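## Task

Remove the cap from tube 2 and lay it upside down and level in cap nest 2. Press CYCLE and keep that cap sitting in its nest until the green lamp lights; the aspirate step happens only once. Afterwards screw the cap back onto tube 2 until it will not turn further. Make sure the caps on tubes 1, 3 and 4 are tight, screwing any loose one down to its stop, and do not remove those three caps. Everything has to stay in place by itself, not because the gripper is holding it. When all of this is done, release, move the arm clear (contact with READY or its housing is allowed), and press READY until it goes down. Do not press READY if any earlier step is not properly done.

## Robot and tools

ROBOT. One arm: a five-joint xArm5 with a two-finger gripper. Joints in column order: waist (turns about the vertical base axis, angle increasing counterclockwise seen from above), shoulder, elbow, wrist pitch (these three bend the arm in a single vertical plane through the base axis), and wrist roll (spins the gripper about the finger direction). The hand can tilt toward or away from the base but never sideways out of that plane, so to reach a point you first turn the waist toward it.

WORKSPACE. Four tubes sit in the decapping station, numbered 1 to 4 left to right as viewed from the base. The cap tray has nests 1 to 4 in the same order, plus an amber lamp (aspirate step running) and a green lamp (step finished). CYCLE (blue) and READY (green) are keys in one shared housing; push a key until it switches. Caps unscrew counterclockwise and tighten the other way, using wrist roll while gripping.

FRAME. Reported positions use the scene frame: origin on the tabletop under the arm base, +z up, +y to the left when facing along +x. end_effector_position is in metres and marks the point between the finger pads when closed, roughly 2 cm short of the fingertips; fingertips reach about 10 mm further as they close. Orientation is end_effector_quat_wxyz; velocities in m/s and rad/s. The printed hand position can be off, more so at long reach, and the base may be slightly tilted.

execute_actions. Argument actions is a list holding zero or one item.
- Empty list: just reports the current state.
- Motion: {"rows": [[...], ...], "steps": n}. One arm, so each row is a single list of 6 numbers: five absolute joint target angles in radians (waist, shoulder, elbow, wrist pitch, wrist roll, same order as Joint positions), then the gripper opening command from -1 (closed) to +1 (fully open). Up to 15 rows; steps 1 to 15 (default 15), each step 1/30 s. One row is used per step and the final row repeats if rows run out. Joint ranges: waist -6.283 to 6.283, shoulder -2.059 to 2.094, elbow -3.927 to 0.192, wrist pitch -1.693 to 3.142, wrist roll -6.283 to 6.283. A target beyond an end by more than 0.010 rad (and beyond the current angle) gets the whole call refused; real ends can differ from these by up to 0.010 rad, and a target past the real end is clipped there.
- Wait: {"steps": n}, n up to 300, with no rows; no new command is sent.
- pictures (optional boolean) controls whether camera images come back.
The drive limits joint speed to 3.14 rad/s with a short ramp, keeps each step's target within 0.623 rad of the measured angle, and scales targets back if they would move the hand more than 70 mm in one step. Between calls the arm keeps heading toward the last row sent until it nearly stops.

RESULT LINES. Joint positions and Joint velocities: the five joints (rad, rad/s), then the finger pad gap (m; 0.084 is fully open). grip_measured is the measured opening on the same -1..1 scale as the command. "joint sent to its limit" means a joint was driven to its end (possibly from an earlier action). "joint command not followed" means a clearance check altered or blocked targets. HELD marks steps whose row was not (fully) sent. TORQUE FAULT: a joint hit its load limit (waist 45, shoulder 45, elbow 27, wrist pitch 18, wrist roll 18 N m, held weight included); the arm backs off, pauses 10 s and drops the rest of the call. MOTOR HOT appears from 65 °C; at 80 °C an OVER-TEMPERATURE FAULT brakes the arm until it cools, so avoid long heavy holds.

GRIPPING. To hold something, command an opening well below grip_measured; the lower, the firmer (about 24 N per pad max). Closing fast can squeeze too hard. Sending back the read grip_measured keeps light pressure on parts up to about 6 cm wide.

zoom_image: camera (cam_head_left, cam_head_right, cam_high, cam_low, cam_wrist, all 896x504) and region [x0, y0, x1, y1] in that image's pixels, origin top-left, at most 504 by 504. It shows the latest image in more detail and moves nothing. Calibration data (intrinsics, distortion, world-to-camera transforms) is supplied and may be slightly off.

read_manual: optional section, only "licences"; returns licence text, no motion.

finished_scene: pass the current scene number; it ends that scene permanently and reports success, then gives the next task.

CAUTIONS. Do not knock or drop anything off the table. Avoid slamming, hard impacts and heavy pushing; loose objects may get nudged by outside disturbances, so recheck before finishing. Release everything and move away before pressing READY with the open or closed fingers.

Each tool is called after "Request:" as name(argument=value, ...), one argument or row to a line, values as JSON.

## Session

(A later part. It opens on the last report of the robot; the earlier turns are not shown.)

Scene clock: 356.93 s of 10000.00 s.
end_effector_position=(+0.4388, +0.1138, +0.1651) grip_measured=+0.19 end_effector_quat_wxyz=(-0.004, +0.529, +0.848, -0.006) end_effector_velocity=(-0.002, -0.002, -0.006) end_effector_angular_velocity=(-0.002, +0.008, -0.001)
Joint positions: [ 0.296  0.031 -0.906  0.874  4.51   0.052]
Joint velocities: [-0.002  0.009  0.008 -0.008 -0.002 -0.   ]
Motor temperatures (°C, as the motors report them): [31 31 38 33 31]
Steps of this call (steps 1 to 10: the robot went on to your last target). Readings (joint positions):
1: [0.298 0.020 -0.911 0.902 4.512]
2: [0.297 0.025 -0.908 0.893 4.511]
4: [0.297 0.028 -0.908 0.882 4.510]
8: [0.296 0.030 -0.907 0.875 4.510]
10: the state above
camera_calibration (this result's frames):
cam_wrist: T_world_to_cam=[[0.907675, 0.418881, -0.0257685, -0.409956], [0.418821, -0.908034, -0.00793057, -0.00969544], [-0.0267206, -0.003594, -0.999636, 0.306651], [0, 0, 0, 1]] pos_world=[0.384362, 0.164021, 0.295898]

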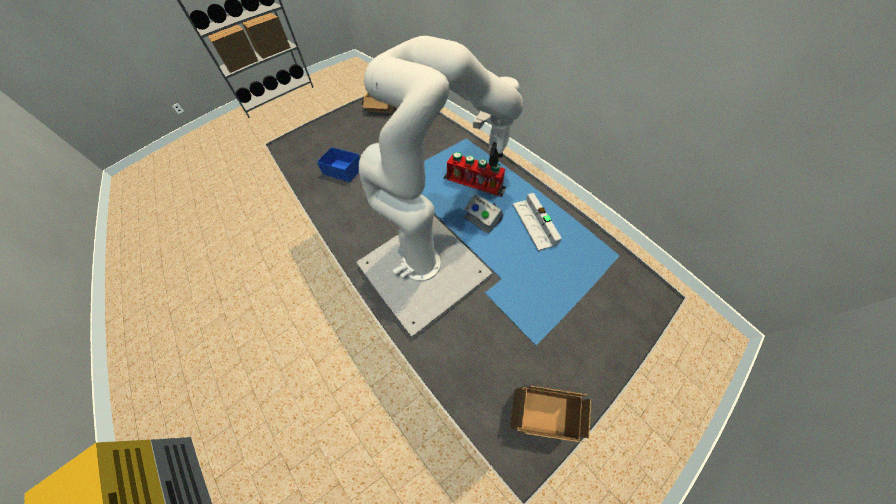

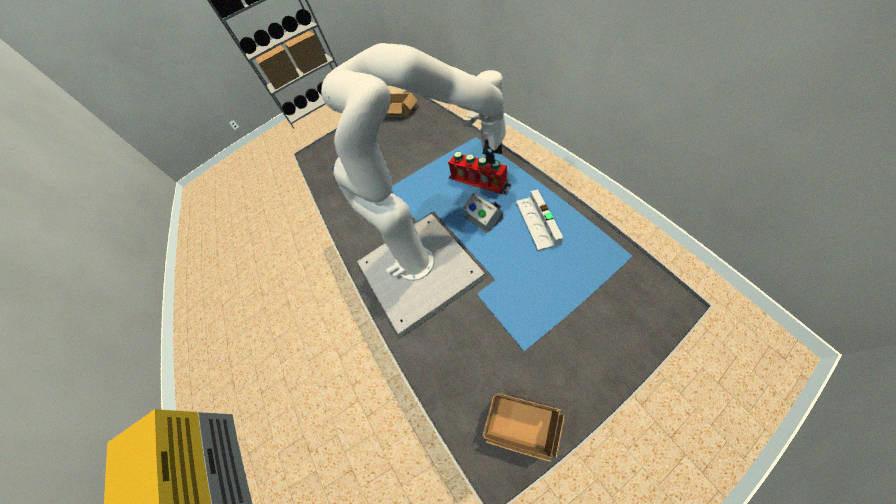

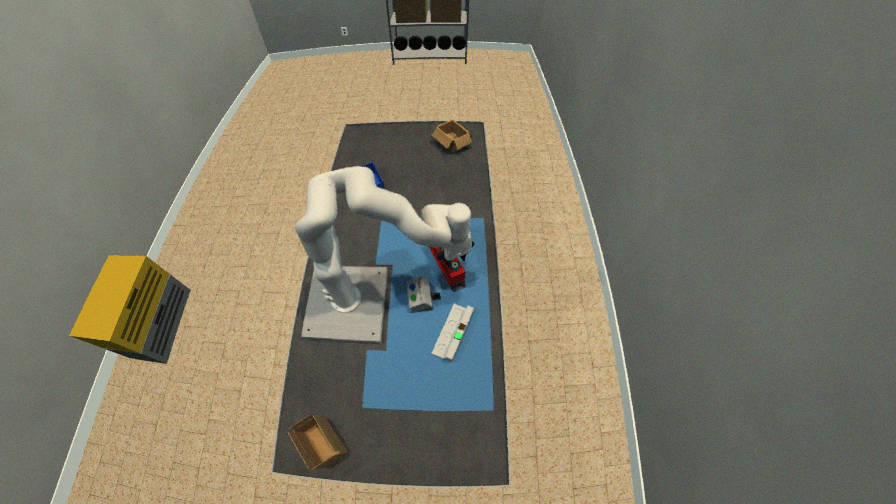

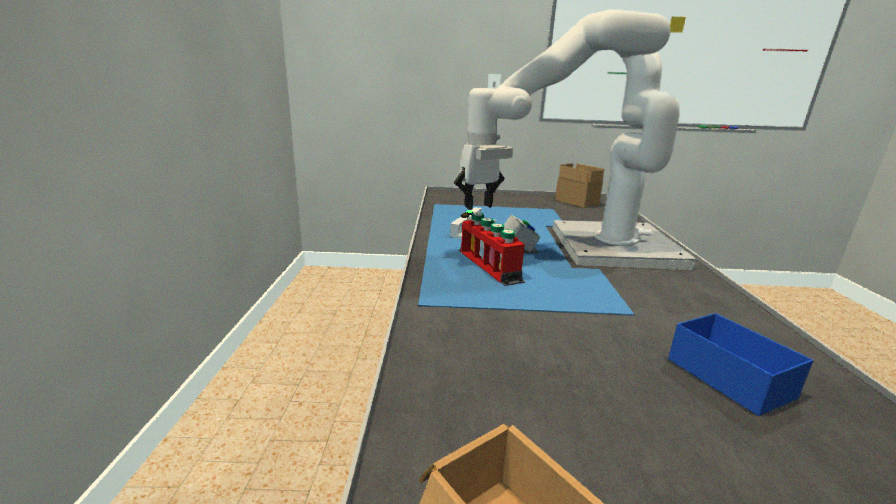

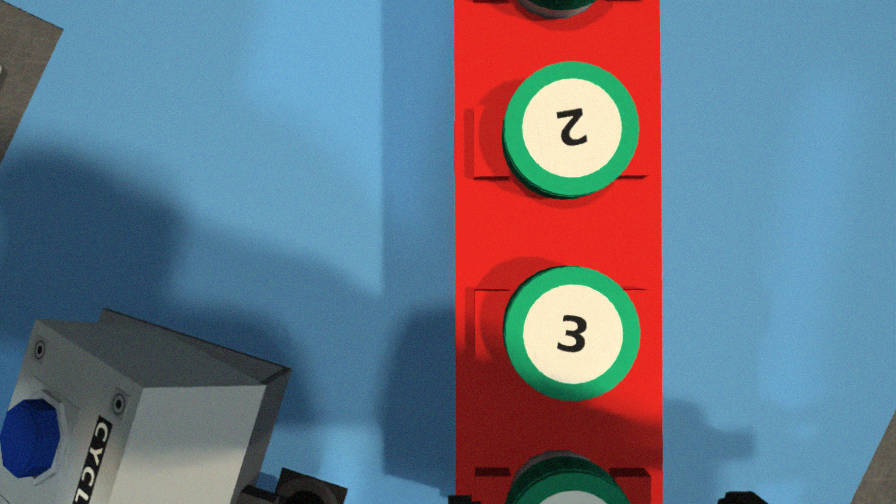

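Request:
execute_actions(
  actions=[
    {"rows":[[0.296,0.05,-0.888,0.838,4.51,0.2],[0.296,0.05,-0.888,0.838,4.51,0.2],[0.296,0.08,-0.875,0.795,4.51,0.2],[0.296,0.08,-0.875,0.795,4.51,0.2],[0.296,0.08,-0.875,0.795,4.51,0.2],[0.296,0.08,-0.875,0.795,4.51,0.2],[0.296,0.08,-0.875,0.795,4.51,0.2],[0.296,0.08,-0.875,0.795,4.51,-0.1],[0.296,0.08,-0.875,0.795,4.51,-0.1],[0.296,0.08,-0.875,0.795,4.51,-0.3],[0.296,0.08,-0.875,0.795,4.51,-0.6],[0.296,0.08,-0.875,0.795,4.51,-1],[0.296,0.08,-0.875,0.795,4.51,-1],[0.296,0.08,-0.875,0.795,4.51,-1],[0.296,0.08,-0.875,0.795,6.2,-1]],"steps":15},
  ],
  pictures=false,
)

Request:
execute_actions(
  actions=[
    {"steps":28},
  ],
  pictures=false,
)

Request:
execute_actions(
  actions=[
    {"rows":[[0.296,0.08,-0.875,0.795,6.2,0.1],[0.296,0.08,-0.875,0.795,6.2,0.1],[0.296,0.08,-0.875,0.795,6.2,0.1],[0.296,0.08,-0.875,0.795,6.2,0.1],[0.296,0.08,-0.875,0.795,6.2,0.1],[0.296,0.03,-0.9,0.87,6.2,0.1],[0.296,0.03,-0.9,0.87,6.2,0.1],[0.296,0.03,-0.9,0.87,6.2,0.1],[0.296,-0.09,-1.02,1.11,6.2,0.2]],"steps":15},
  ],
  pictures=false,
)

Request:
execute_actions(
  actions=[
    {"steps":8},
  ],
)

Scene clock: 363.10 s of 10000.00 s.
end_effector_position=(+0.4373, +0.1132, +0.1375) grip_measured=-0.26 end_effector_quat_wxyz=(-0.005, +0.530, +0.848, -0.007) end_effector_velocity=(-0.000, +0.001, -0.002) end_effector_angular_velocity=(+0.000, -0.002, -0.020)
Joint positions: [ 0.296  0.078 -0.875  0.799  4.51   0.033]
Joint velocities: [ 0.003  0.001  0.004 -0.008  0.023  0.   ]
Motor temperatures (°C, as the motors report them): [31 31 38 33 31]
Steps of this call (steps 1 to 30: the robot went on to your last target; steps 31 to 170: nothing new was sent; steps 171 to 185: all 15 steps of this action). Readings (joint positions):
171: [0.296 0.032 -0.905 0.873 4.510]
172: [0.296 0.033 -0.904 0.870 4.510]
174: [0.296 0.041 -0.898 0.854 4.510]
178: [0.296 0.071 -0.879 0.812 4.510]
185: the state above

Scene clock: 364.03 s of 10000.00 s.
end_effector_position=(+0.4397, +0.1110, +0.1381) grip_measured=-0.25 end_effector_quat_wxyz=(+0.002, +0.986, +0.169, -0.006) end_effector_velocity=(-0.007, -0.004, -0.007) end_effector_angular_velocity=(-0.007, +0.023, -0.121)
Joint positions: [ 0.29   0.079 -0.877  0.795  6.19   0.033]
Joint velocities: [-0.004  0.004  0.01   0.009  0.116  0.   ]
Motor temperatures (°C, as the motors report them): [31 31 38 33 31]
Steps of this call (steps 1 to 28: the robot went on to your last target). Readings (joint positions):
1: [0.296 0.078 -0.875 0.798 4.514]
2: [0.296 0.078 -0.875 0.798 4.528]
4: [0.296 0.078 -0.875 0.797 4.603]
8: [0.296 0.081 -0.876 0.793 4.925]
28: the state above

Scene clock: 364.53 s of 10000.00 s.
end_effector_position=(+0.4366, +0.1151, +0.2068) grip_measured=+0.19 end_effector_quat_wxyz=(+0.002, +0.986, +0.169, -0.010) end_effector_velocity=(+0.011, -0.003, +0.366) end_effector_angular_velocity=(+0.028, -0.109, -0.016)
Joint positions: [ 0.3   -0.032 -0.964  1.001  6.2    0.052]
Joint velocities: [-0.015 -0.513 -0.503  0.903  0.001  0.002]
Motor temperatures (°C, as the motors report them): [31 31 38 33 31]
Steps of this call (steps 1 to 15: all 15 steps of this action). Readings (joint positions):
1: [0.290 0.079 -0.876 0.795 6.193]
2: [0.290 0.079 -0.876 0.795 6.195]
4: [0.295 0.080 -0.872 0.798 6.198]
8: [0.297 0.073 -0.875 0.813 6.200]
15: the state above

Scene clock: 364.80 s of 10000.00 s.
end_effector_position=(+0.4336, +0.1129, +0.2449) grip_measured=+0.19 end_effector_quat_wxyz=(+0.002, +0.986, +0.167, -0.009) end_effector_velocity=(-0.009, -0.005, +0.008) end_effector_angular_velocity=(-0.009, +0.035, -0.006)
Joint positions: [ 0.297 -0.087 -1.016  1.105  6.2    0.052]
Joint velocities: [-0.005 -0.013 -0.015  0.064  0.     0.   ]
Motor temperatures (°C, as the motors report them): [31 31 38 33 31]
Steps of this call (steps 1 to 8: the robot went on to your last target). Readings (joint positions):
1: [0.299 -0.048 -0.980 1.030 6.200]
2: [0.299 -0.062 -0.993 1.054 6.200]
4: [0.298 -0.079 -1.010 1.084 6.200]
8: the state above
camera_calibration (this result's frames):
cam_wrist: T_world_to_cam=[[0.308383, -0.951214, -0.00954621, 0.00781903], [-0.951189, -0.308468, 0.00931151, 0.514425], [-0.0118019, 0.00620874, -0.999911, 0.378772], [0, 0, 0, 1]] pos_world=[0.491374, 0.16377, 0.374023]

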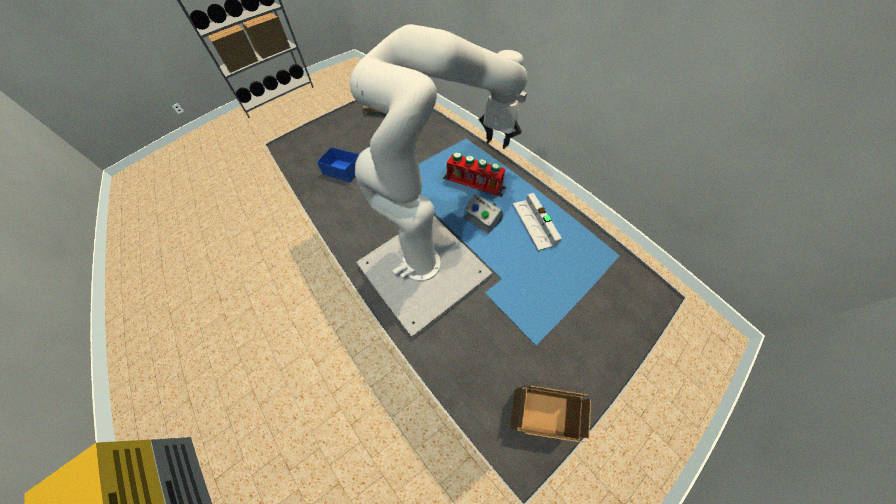

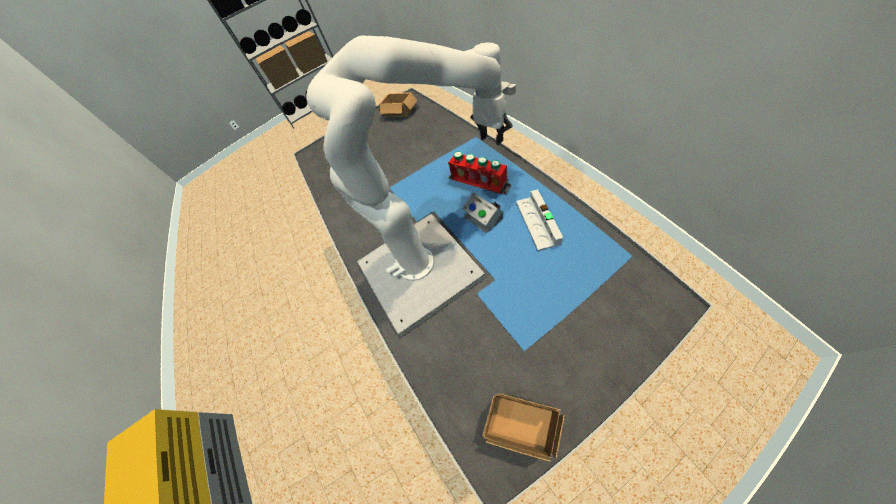

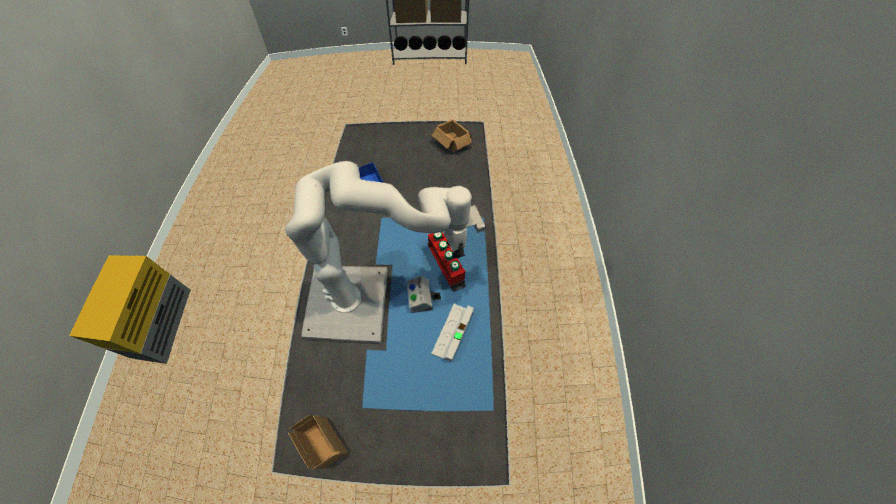

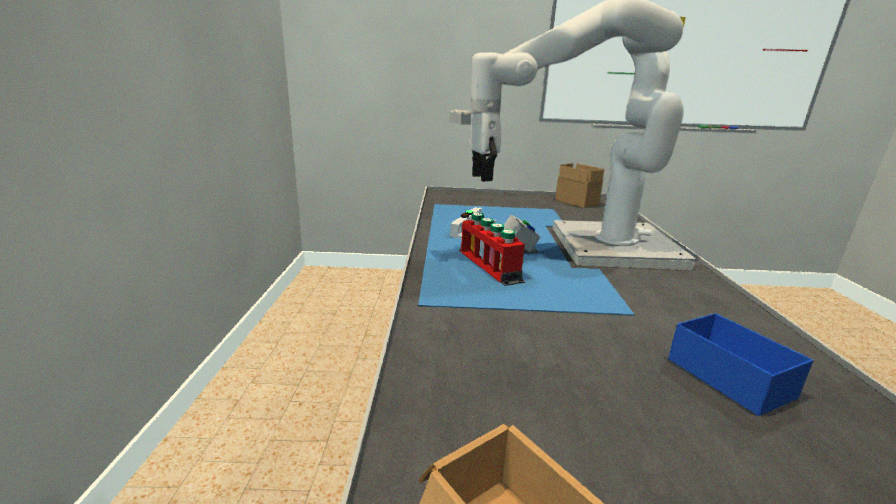

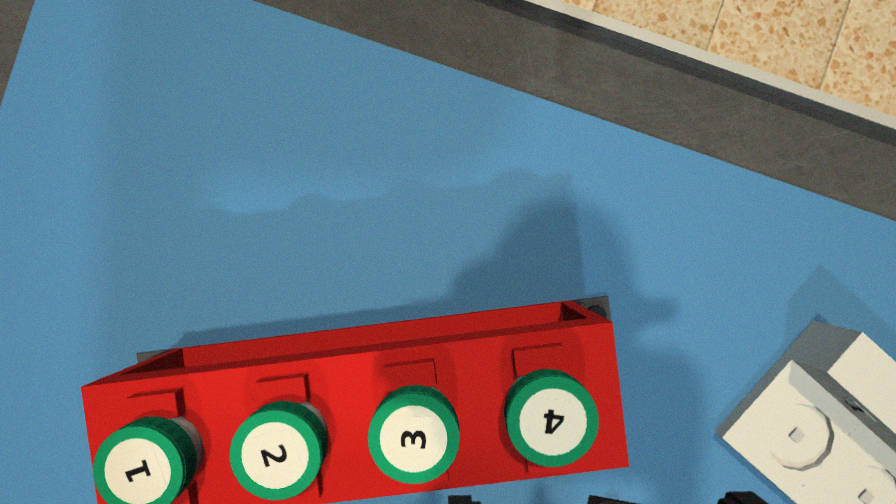

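Request:
zoom_image(
  camera="cam_wrist",
  region=[340,350,640,504],
)

Region (340, 350, 640, 504) of cam_wrist's 896x504 image, scaled by 1.680, with more detail than that image has; it fills the top 259 rows of this view, and the rest is white.

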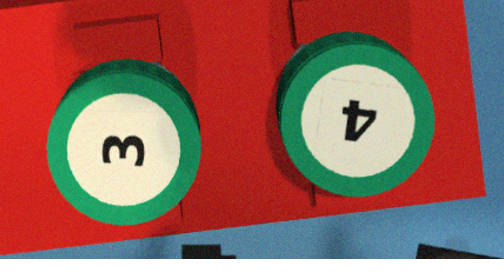

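Request:
execute_actions(
  actions=[
    {"rows":[[0.627,-0.1,-1.01,1.11,4.84,0.2]],"steps":15},
  ],
  pictures=false,
)

Request:
execute_actions(
  actions=[
    {"rows":[[0.627,-0.1,-1.01,1.11,4.84,0.2],[0.627,-0.1,-1.01,1.11,4.84,0.2],[0.627,-0.1,-1.01,1.11,4.84,0.2],[0.627,-0.1,-1.01,1.11,4.84,0.2],[0.627,0.012,-0.88,0.868,4.84,0.2]],"steps":15},
  ],
  pictures=false,
)

Request:
execute_actions(
  actions=[
    {"steps":8},
  ],
)

Scene clock: 377.40 s of 10000.00 s.
end_effector_position=(+0.3850, +0.2251, +0.2477) grip_measured=+0.19 end_effector_quat_wxyz=(-0.002, +0.771, +0.637, -0.008) end_effector_velocity=(-0.109, +0.178, +0.001) end_effector_angular_velocity=(+0.044, +0.020, +3.085)
Joint positions: [ 0.573 -0.098 -1.012  1.11   5.432  0.052]
Joint velocities: [ 0.471 -0.015  0.013  0.    -2.615 -0.   ]
Motor temperatures (°C, as the motors report them): [31 31 38 33 31]
Steps of this call (steps 1 to 30: the robot went on to your last target; steps 31 to 363: nothing new was sent; steps 364 to 378: all 15 steps of this action). Readings (joint positions):
364: [0.296 -0.090 -1.020 1.110 6.200]
365: [0.297 -0.090 -1.020 1.110 6.196]
367: [0.317 -0.091 -1.019 1.110 6.153]
371: [0.423 -0.094 -1.016 1.110 5.948]
378: the state above

Scene clock: 377.90 s of 10000.00 s.
end_effector_position=(+0.3712, +0.2443, +0.1671) grip_measured=+0.19 end_effector_quat_wxyz=(-0.006, +0.532, +0.847, -0.011) end_effector_velocity=(+0.017, +0.016, -0.045) end_effector_angular_velocity=(+0.061, -0.088, +0.086)
Joint positions: [ 0.626  0.007 -0.886  0.89   4.847  0.052]
Joint velocities: [ 0.009  0.075  0.08  -0.262 -0.078  0.   ]
Motor temperatures (°C, as the motors report them): [31 31 38 33 31]
Steps of this call (steps 1 to 15: all 15 steps of this action). Readings (joint positions):
1: [0.587 -0.099 -1.011 1.110 5.344]
2: [0.599 -0.099 -1.011 1.110 5.256]
4: [0.613 -0.100 -1.010 1.110 5.093]
8: [0.623 -0.086 -0.995 1.070 4.902]
15: the state above

Scene clock: 378.17 s of 10000.00 s.
end_effector_position=(+0.3731, +0.2460, +0.1647) grip_measured=+0.19 end_effector_quat_wxyz=(-0.004, +0.529, +0.848, -0.006) end_effector_velocity=(-0.003, -0.001, -0.007) end_effector_angular_velocity=(-0.005, +0.007, +0.003)
Joint positions: [ 0.627  0.011 -0.881  0.869  4.84   0.052]
Joint velocities: [ 0.001  0.007  0.011 -0.01  -0.002  0.   ]
Motor temperatures (°C, as the motors report them): [31 31 38 33 31]
Steps of this call (steps 1 to 8: the robot went on to your last target). Readings (joint positions):
1: [0.626 0.008 -0.885 0.882 4.845]
2: [0.626 0.009 -0.884 0.877 4.843]
4: [0.627 0.010 -0.883 0.872 4.842]
8: the state above
camera_calibration (this result's frames):
cam_wrist: T_world_to_cam=[[0.907531, 0.419198, -0.0257062, -0.405773], [0.419123, -0.90789, -0.00848538, 0.137797], [-0.0268955, -0.00307334, -0.999634, 0.304986], [0, 0, 0, 1]] pos_world=[0.3187, 0.296141, 0.295612]

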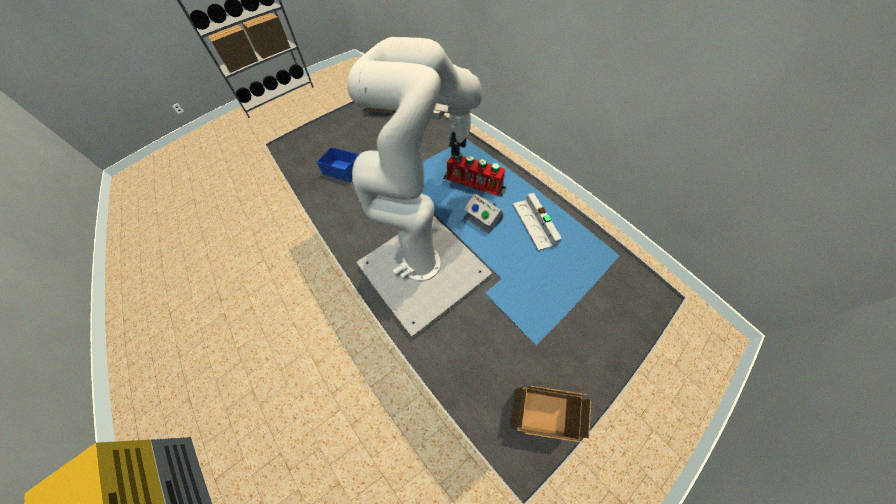

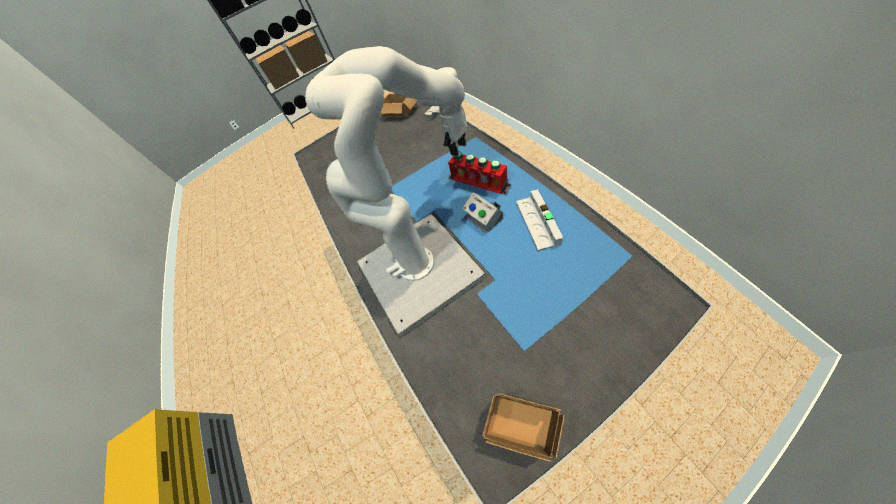

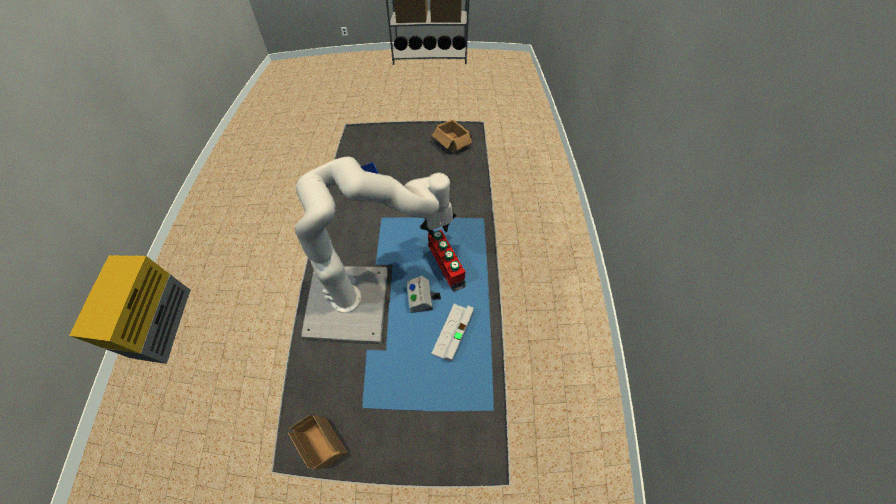

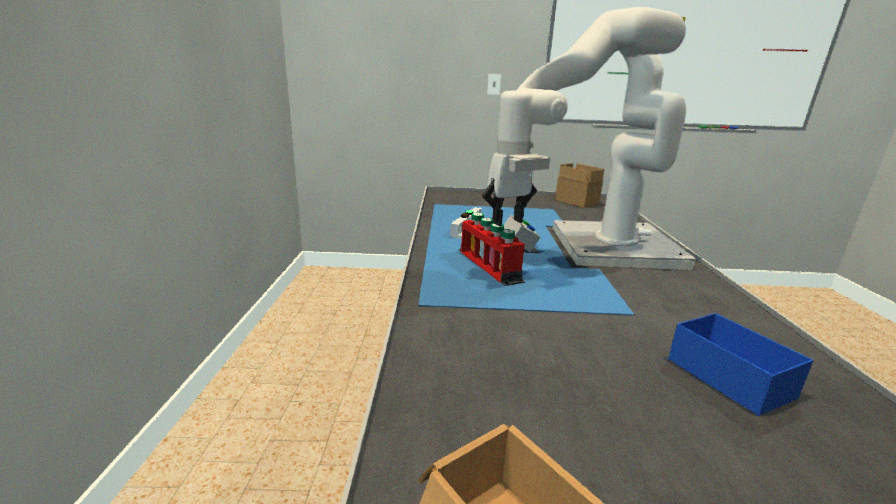

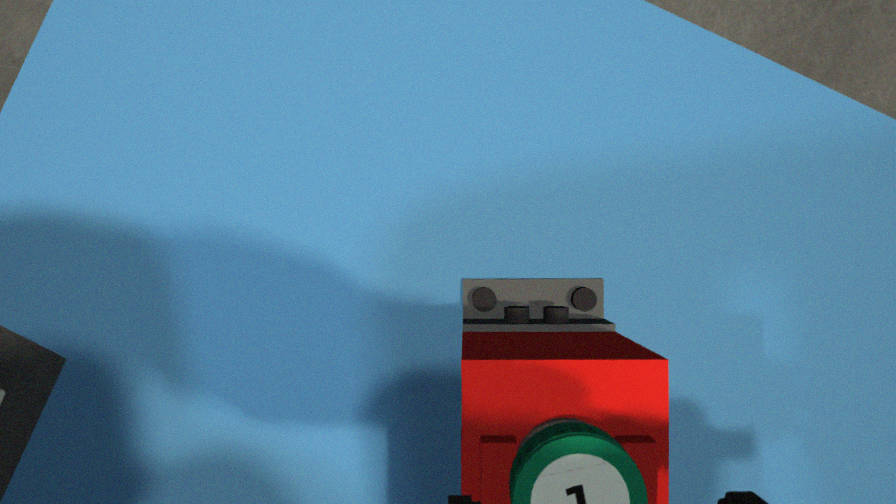

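Request:
execute_actions(
  actions=[
    {"rows":[[0.639,0.012,-0.88,0.868,4.84,0.2],[0.639,0.012,-0.88,0.868,4.84,0.2],[0.639,0.012,-0.88,0.868,4.84,0.2],[0.639,0.04,-0.868,0.828,4.84,0.2],[0.639,0.04,-0.868,0.828,4.84,0.2],[0.639,0.064,-0.856,0.792,4.84,0.2],[0.639,0.064,-0.856,0.792,4.84,0.2],[0.639,0.064,-0.856,0.792,4.84,0.2],[0.639,0.064,-0.856,0.792,4.84,0.2],[0.639,0.064,-0.856,0.792,4.84,0.2],[0.639,0.064,-0.856,0.792,4.84,-0.1],[0.639,0.064,-0.856,0.792,4.84,-0.1],[0.639,0.064,-0.856,0.792,4.84,-0.3],[0.639,0.064,-0.856,0.792,4.84,-0.6],[0.639,0.064,-0.856,0.792,4.84,-1]],"steps":15},
  ],
  pictures=false,
)

Request:
execute_actions(
  actions=[
    {"rows":[[0.639,0.064,-0.856,0.792,4.84,-1],[0.639,0.064,-0.856,0.792,4.84,-1],[0.639,0.064,-0.856,0.792,6.25,-1]],"steps":15},
  ],
  pictures=false,
)

Request:
execute_actions(
  actions=[
    {"steps":12},
  ],
  pictures=false,
)

Request:
execute_actions(
  actions=[
    {"rows":[[0.639,0.064,-0.856,0.792,6.25,0.1],[0.639,0.064,-0.856,0.792,6.25,0.1],[0.639,0.064,-0.856,0.792,6.25,0.1],[0.639,0.064,-0.856,0.792,6.25,0.1],[0.639,0.064,-0.856,0.792,6.25,0.1],[0.639,0.012,-0.88,0.868,6.25,0.1],[0.639,0.012,-0.88,0.868,6.25,0.1],[0.639,0.012,-0.88,0.868,6.25,0.1],[0.639,-0.1,-1.01,1.11,6.25,0.2]],"steps":15},
  ],
  pictures=false,
)

Request:
execute_actions(
  actions=[
    {"steps":8},
  ],
)

Scene clock: 387.77 s of 10000.00 s.
end_effector_position=(+0.3705, +0.2507, +0.1381) grip_measured=-0.25 end_effector_quat_wxyz=(-0.004, +0.524, +0.852, -0.007) end_effector_velocity=(+0.000, -0.000, -0.004) end_effector_angular_velocity=(+0.006, -0.008, -0.001)
Joint positions: [ 0.639  0.062 -0.857  0.795  4.84   0.033]
Joint velocities: [-0.001  0.002  0.014 -0.025  0.     0.002]
Motor temperatures (°C, as the motors report them): [31 31 37 33 31]
Steps of this call (steps 1 to 30: the robot went on to your last target; steps 31 to 273: nothing new was sent; steps 274 to 288: all 15 steps of this action). Readings (joint positions):
274: [0.627 0.012 -0.880 0.868 4.840]
275: [0.628 0.012 -0.880 0.868 4.840]
277: [0.633 0.012 -0.880 0.868 4.840]
281: [0.638 0.034 -0.871 0.835 4.840]
288: the state above

Scene clock: 388.27 s of 10000.00 s.
end_effector_position=(+0.3706, +0.2510, +0.1369) grip_measured=-0.25 end_effector_quat_wxyz=(-0.001, +0.806, +0.592, -0.008) end_effector_velocity=(+0.001, -0.001, +0.001) end_effector_angular_velocity=(-0.037, -0.018, -2.621)
Joint positions: [ 0.639  0.065 -0.856  0.791  5.612  0.033]
Joint velocities: [-0.002 -0.001 -0.001  0.002  2.619  0.003]
Motor temperatures (°C, as the motors report them): [31 31 37 33 31]
Steps of this call (steps 1 to 15: all 15 steps of this action). Readings (joint positions):
1: [0.639 0.062 -0.857 0.795 4.840]
2: [0.639 0.062 -0.857 0.794 4.840]
4: [0.639 0.062 -0.856 0.794 4.844]
8: [0.639 0.062 -0.856 0.793 4.998]
15: the state above

Scene clock: 388.67 s of 10000.00 s.
end_effector_position=(+0.3706, +0.2508, +0.1372) grip_measured=-0.25 end_effector_quat_wxyz=(+0.001, +0.949, +0.316, -0.008) end_effector_velocity=(+0.001, +0.000, +0.000) end_effector_angular_velocity=(-0.002, -0.002, -0.162)
Joint positions: [ 0.639  0.064 -0.856  0.792  6.236  0.033]
Joint velocities: [-0.     0.001 -0.002 -0.     0.162 -0.   ]
Motor temperatures (°C, as the motors report them): [31 31 37 33 31]
Steps of this call (steps 1 to 12: the robot went on to your last target). Readings (joint positions):
1: [0.639 0.065 -0.856 0.791 5.699]
2: [0.639 0.065 -0.856 0.791 5.787]
4: [0.639 0.065 -0.856 0.791 5.956]
8: [0.639 0.064 -0.856 0.792 6.180]
12: the state above

Scene clock: 389.17 s of 10000.00 s.
end_effector_position=(+0.3726, +0.2521, +0.2111) grip_measured=+0.19 end_effector_quat_wxyz=(+0.001, +0.951, +0.309, -0.006) end_effector_velocity=(+0.006, +0.003, +0.365) end_effector_angular_velocity=(+0.047, -0.069, -0.000)
Joint positions: [ 0.639 -0.049 -0.956  1.002  6.25   0.052]
Joint velocities: [-0.    -0.493 -0.532  0.942 -0.     0.002]
Motor temperatures (°C, as the motors report them): [31 31 37 33 31]
Steps of this call (steps 1 to 15: all 15 steps of this action). Readings (joint positions):
1: [0.639 0.064 -0.856 0.792 6.241]
2: [0.639 0.064 -0.856 0.792 6.244]
4: [0.639 0.064 -0.856 0.792 6.247]
8: [0.639 0.056 -0.859 0.807 6.249]
15: the state above

Scene clock: 389.43 s of 10000.00 s.
end_effector_position=(+0.3689, +0.2494, +0.2454) grip_measured=+0.19 end_effector_quat_wxyz=(+0.001, +0.951, +0.309, -0.009) end_effector_velocity=(-0.009, -0.006, +0.006) end_effector_angular_velocity=(-0.021, +0.032, -0.001)
Joint positions: [ 0.639 -0.097 -1.006  1.105  6.25   0.052]
Joint velocities: [ 0.    -0.01  -0.014  0.062  0.001  0.   ]
Motor temperatures (°C, as the motors report them): [31 31 37 33 31]
Steps of this call (steps 1 to 8: the robot went on to your last target). Readings (joint positions):
1: [0.639 -0.064 -0.973 1.031 6.250]
2: [0.639 -0.077 -0.986 1.055 6.250]
4: [0.639 -0.092 -1.001 1.085 6.250]
8: the state above
camera_calibration (this result's frames):
cam_wrist: T_world_to_cam=[[0.569382, -0.821953, -0.0140401, 0.0301953], [-0.821934, -0.569517, 0.0087109, 0.512548], [-0.015156, 0.00658022, -0.999863, 0.378822], [0, 0, 0, 1]] pos_world=[0.409829, 0.314231, 0.37473]

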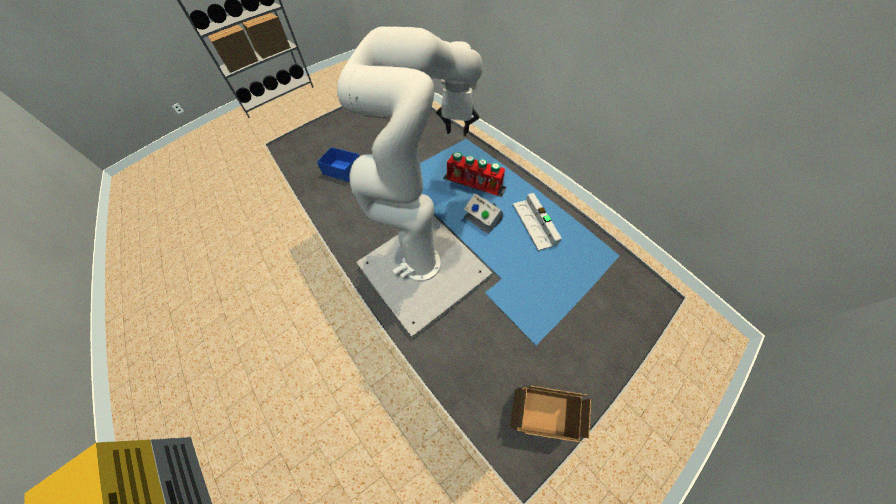

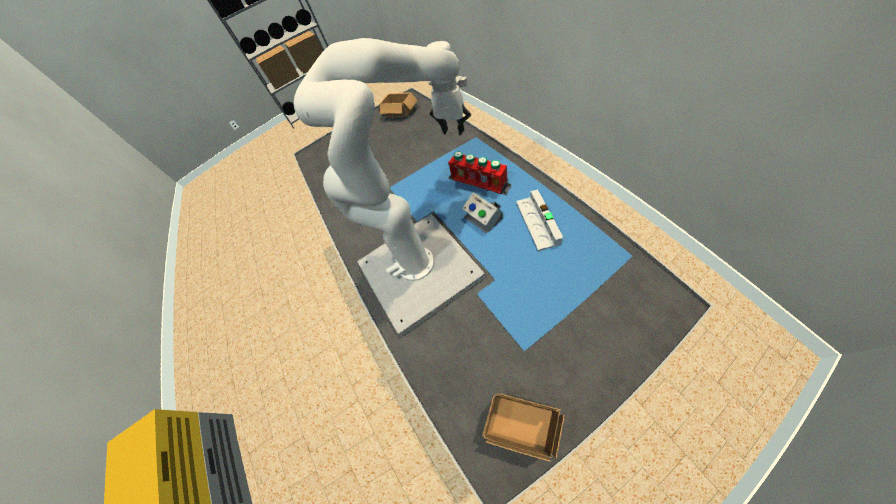

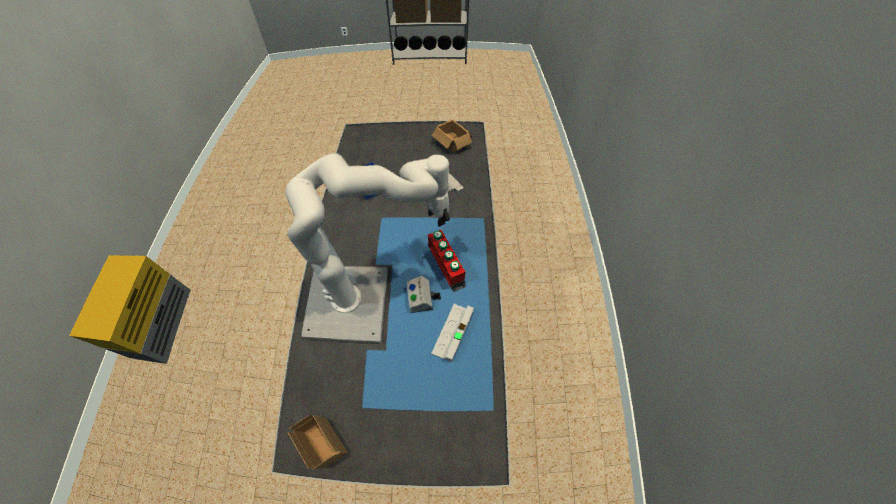

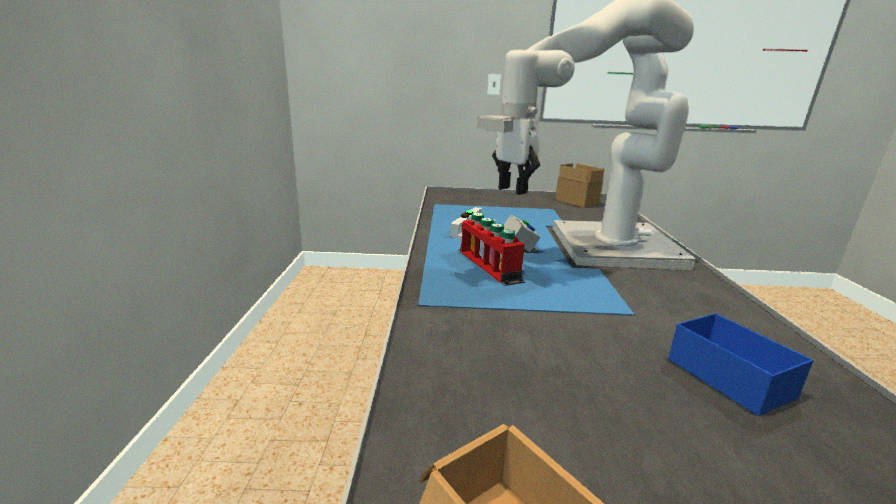

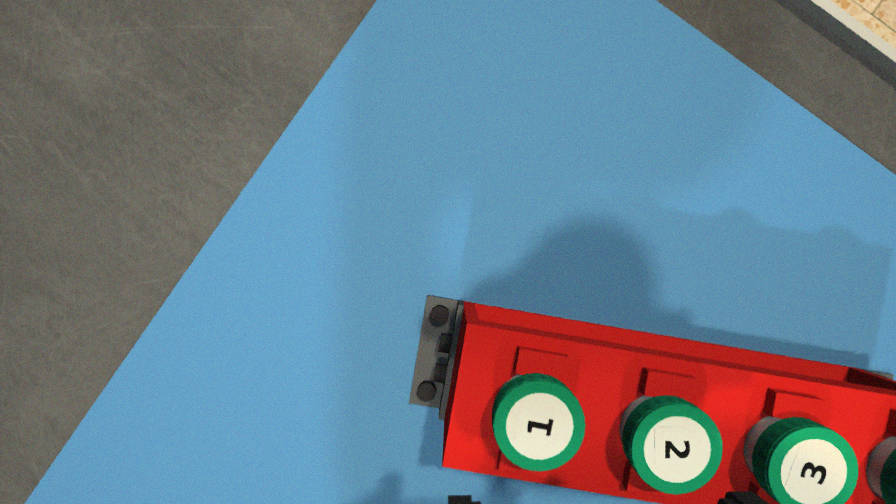

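Request:
zoom_image(
  camera="cam_wrist",
  region=[470,360,870,504],
)

Region (470, 360, 870, 504) of cam_wrist's 896x504 image, scaled by 1.260, with more detail than that image has; it fills the top 181 rows of this view, and the rest is white.

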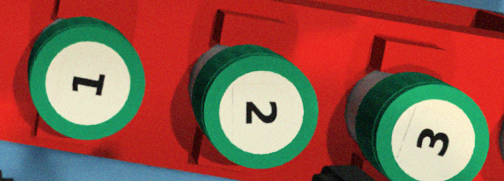

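Request:
execute_actions(
  actions=[
    {"rows":[[0.52,-0.11,-1.0,1.11,4.73,0.2]],"steps":15},
  ],
  pictures=false,
)

Request:
execute_actions(
  actions=[
    {"steps":12},
  ],
)

Scene clock: 396.00 s of 10000.00 s.
end_effector_position=(+0.3925, +0.2049, +0.2480) grip_measured=+0.19 end_effector_quat_wxyz=(-0.002, +0.745, +0.668, -0.008) end_effector_velocity=(+0.008, -0.020, -0.001) end_effector_angular_velocity=(+0.035, +0.020, +2.560)
Joint positions: [ 0.525 -0.11  -1.     1.11   5.303  0.052]
Joint velocities: [-0.049 -0.004  0.006  0.001 -2.61  -0.   ]
Motor temperatures (°C, as the motors report them): [31 31 37 33 31]
Steps of this call (steps 1 to 30: the robot went on to your last target; steps 31 to 182: nothing new was sent; steps 183 to 197: all 15 steps of this action). Readings (joint positions):
183: [0.639 -0.100 -1.010 1.110 6.250]
184: [0.638 -0.100 -1.010 1.110 6.246]
186: [0.631 -0.101 -1.009 1.110 6.203]
190: [0.580 -0.105 -1.005 1.110 5.926]
197: the state above

Scene clock: 396.40 s of 10000.00 s.
end_effector_position=(+0.3933, +0.2031, +0.2480) grip_measured=+0.19 end_effector_quat_wxyz=(-0.004, +0.532, +0.847, -0.007) end_effector_velocity=(-0.000, -0.001, -0.000) end_effector_angular_velocity=(+0.001, +0.001, +0.119)
Joint positions: [ 0.52  -0.11  -1.     1.11   4.74   0.052]
Joint velocities: [-0.001 -0.001  0.002 -0.001 -0.12   0.   ]
Motor temperatures (°C, as the motors report them): [31 31 37 33 31]
Steps of this call (steps 1 to 12: the robot went on to your last target). Readings (joint positions):
1: [0.523 -0.110 -1.000 1.110 5.215]
2: [0.522 -0.110 -1.000 1.110 5.128]
4: [0.521 -0.110 -1.000 1.110 4.968]
8: [0.521 -0.110 -1.000 1.110 4.781]
12: the state above
camera_calibration (this result's frames):
cam_wrist: T_world_to_cam=[[0.910168, 0.413334, -0.0273805, -0.403351], [0.413272, -0.910571, -0.00812813, 0.0938528], [-0.0282915, -0.00391764, -0.999592, 0.389307], [0, 0, 0, 1]] pos_world=[0.339344, 0.253703, 0.378867]

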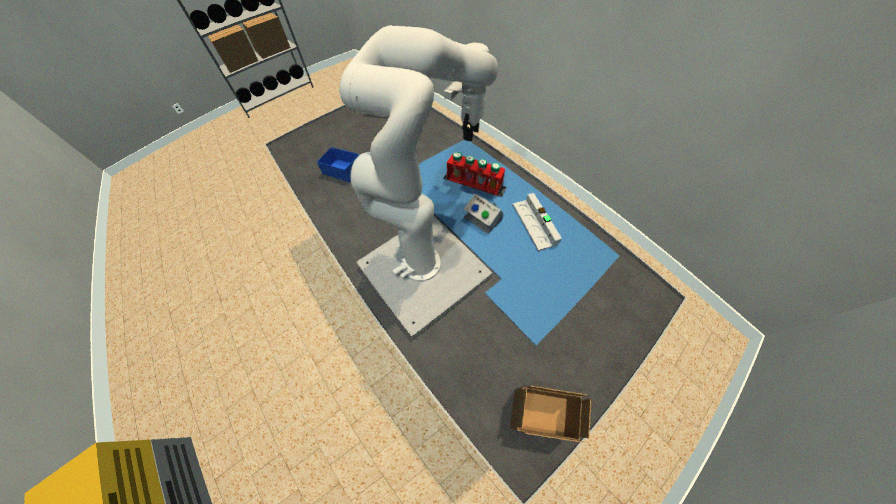

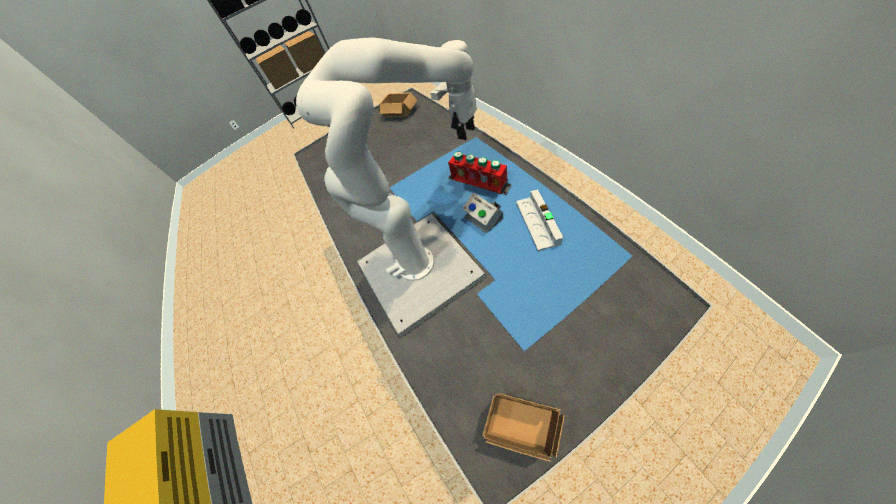

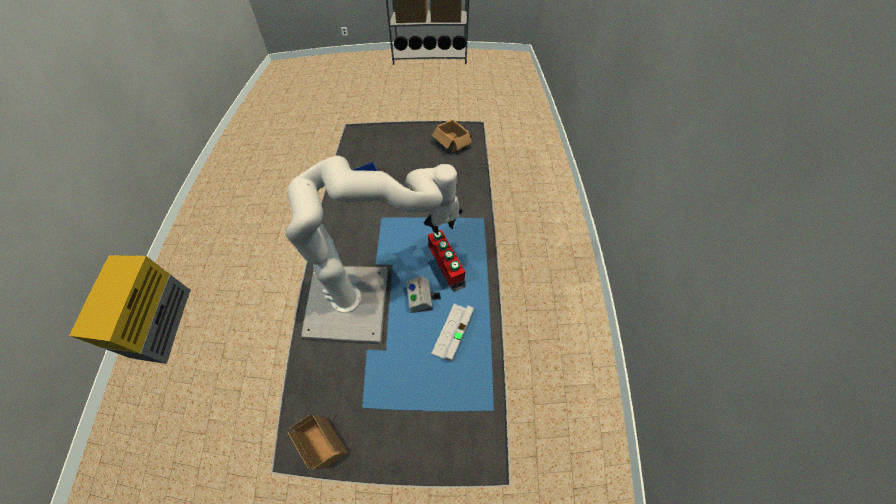

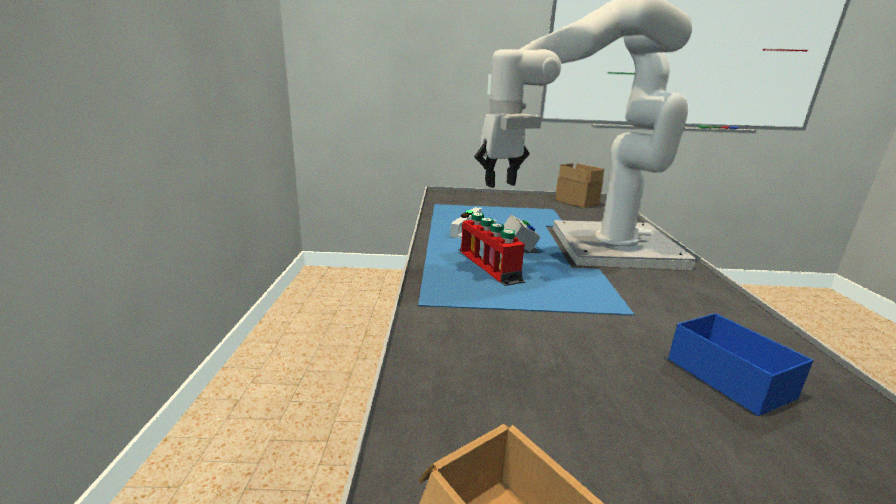

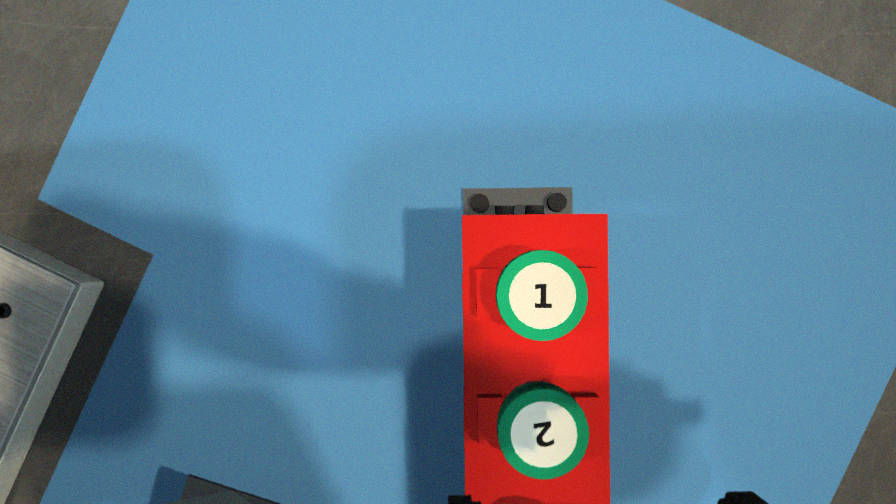

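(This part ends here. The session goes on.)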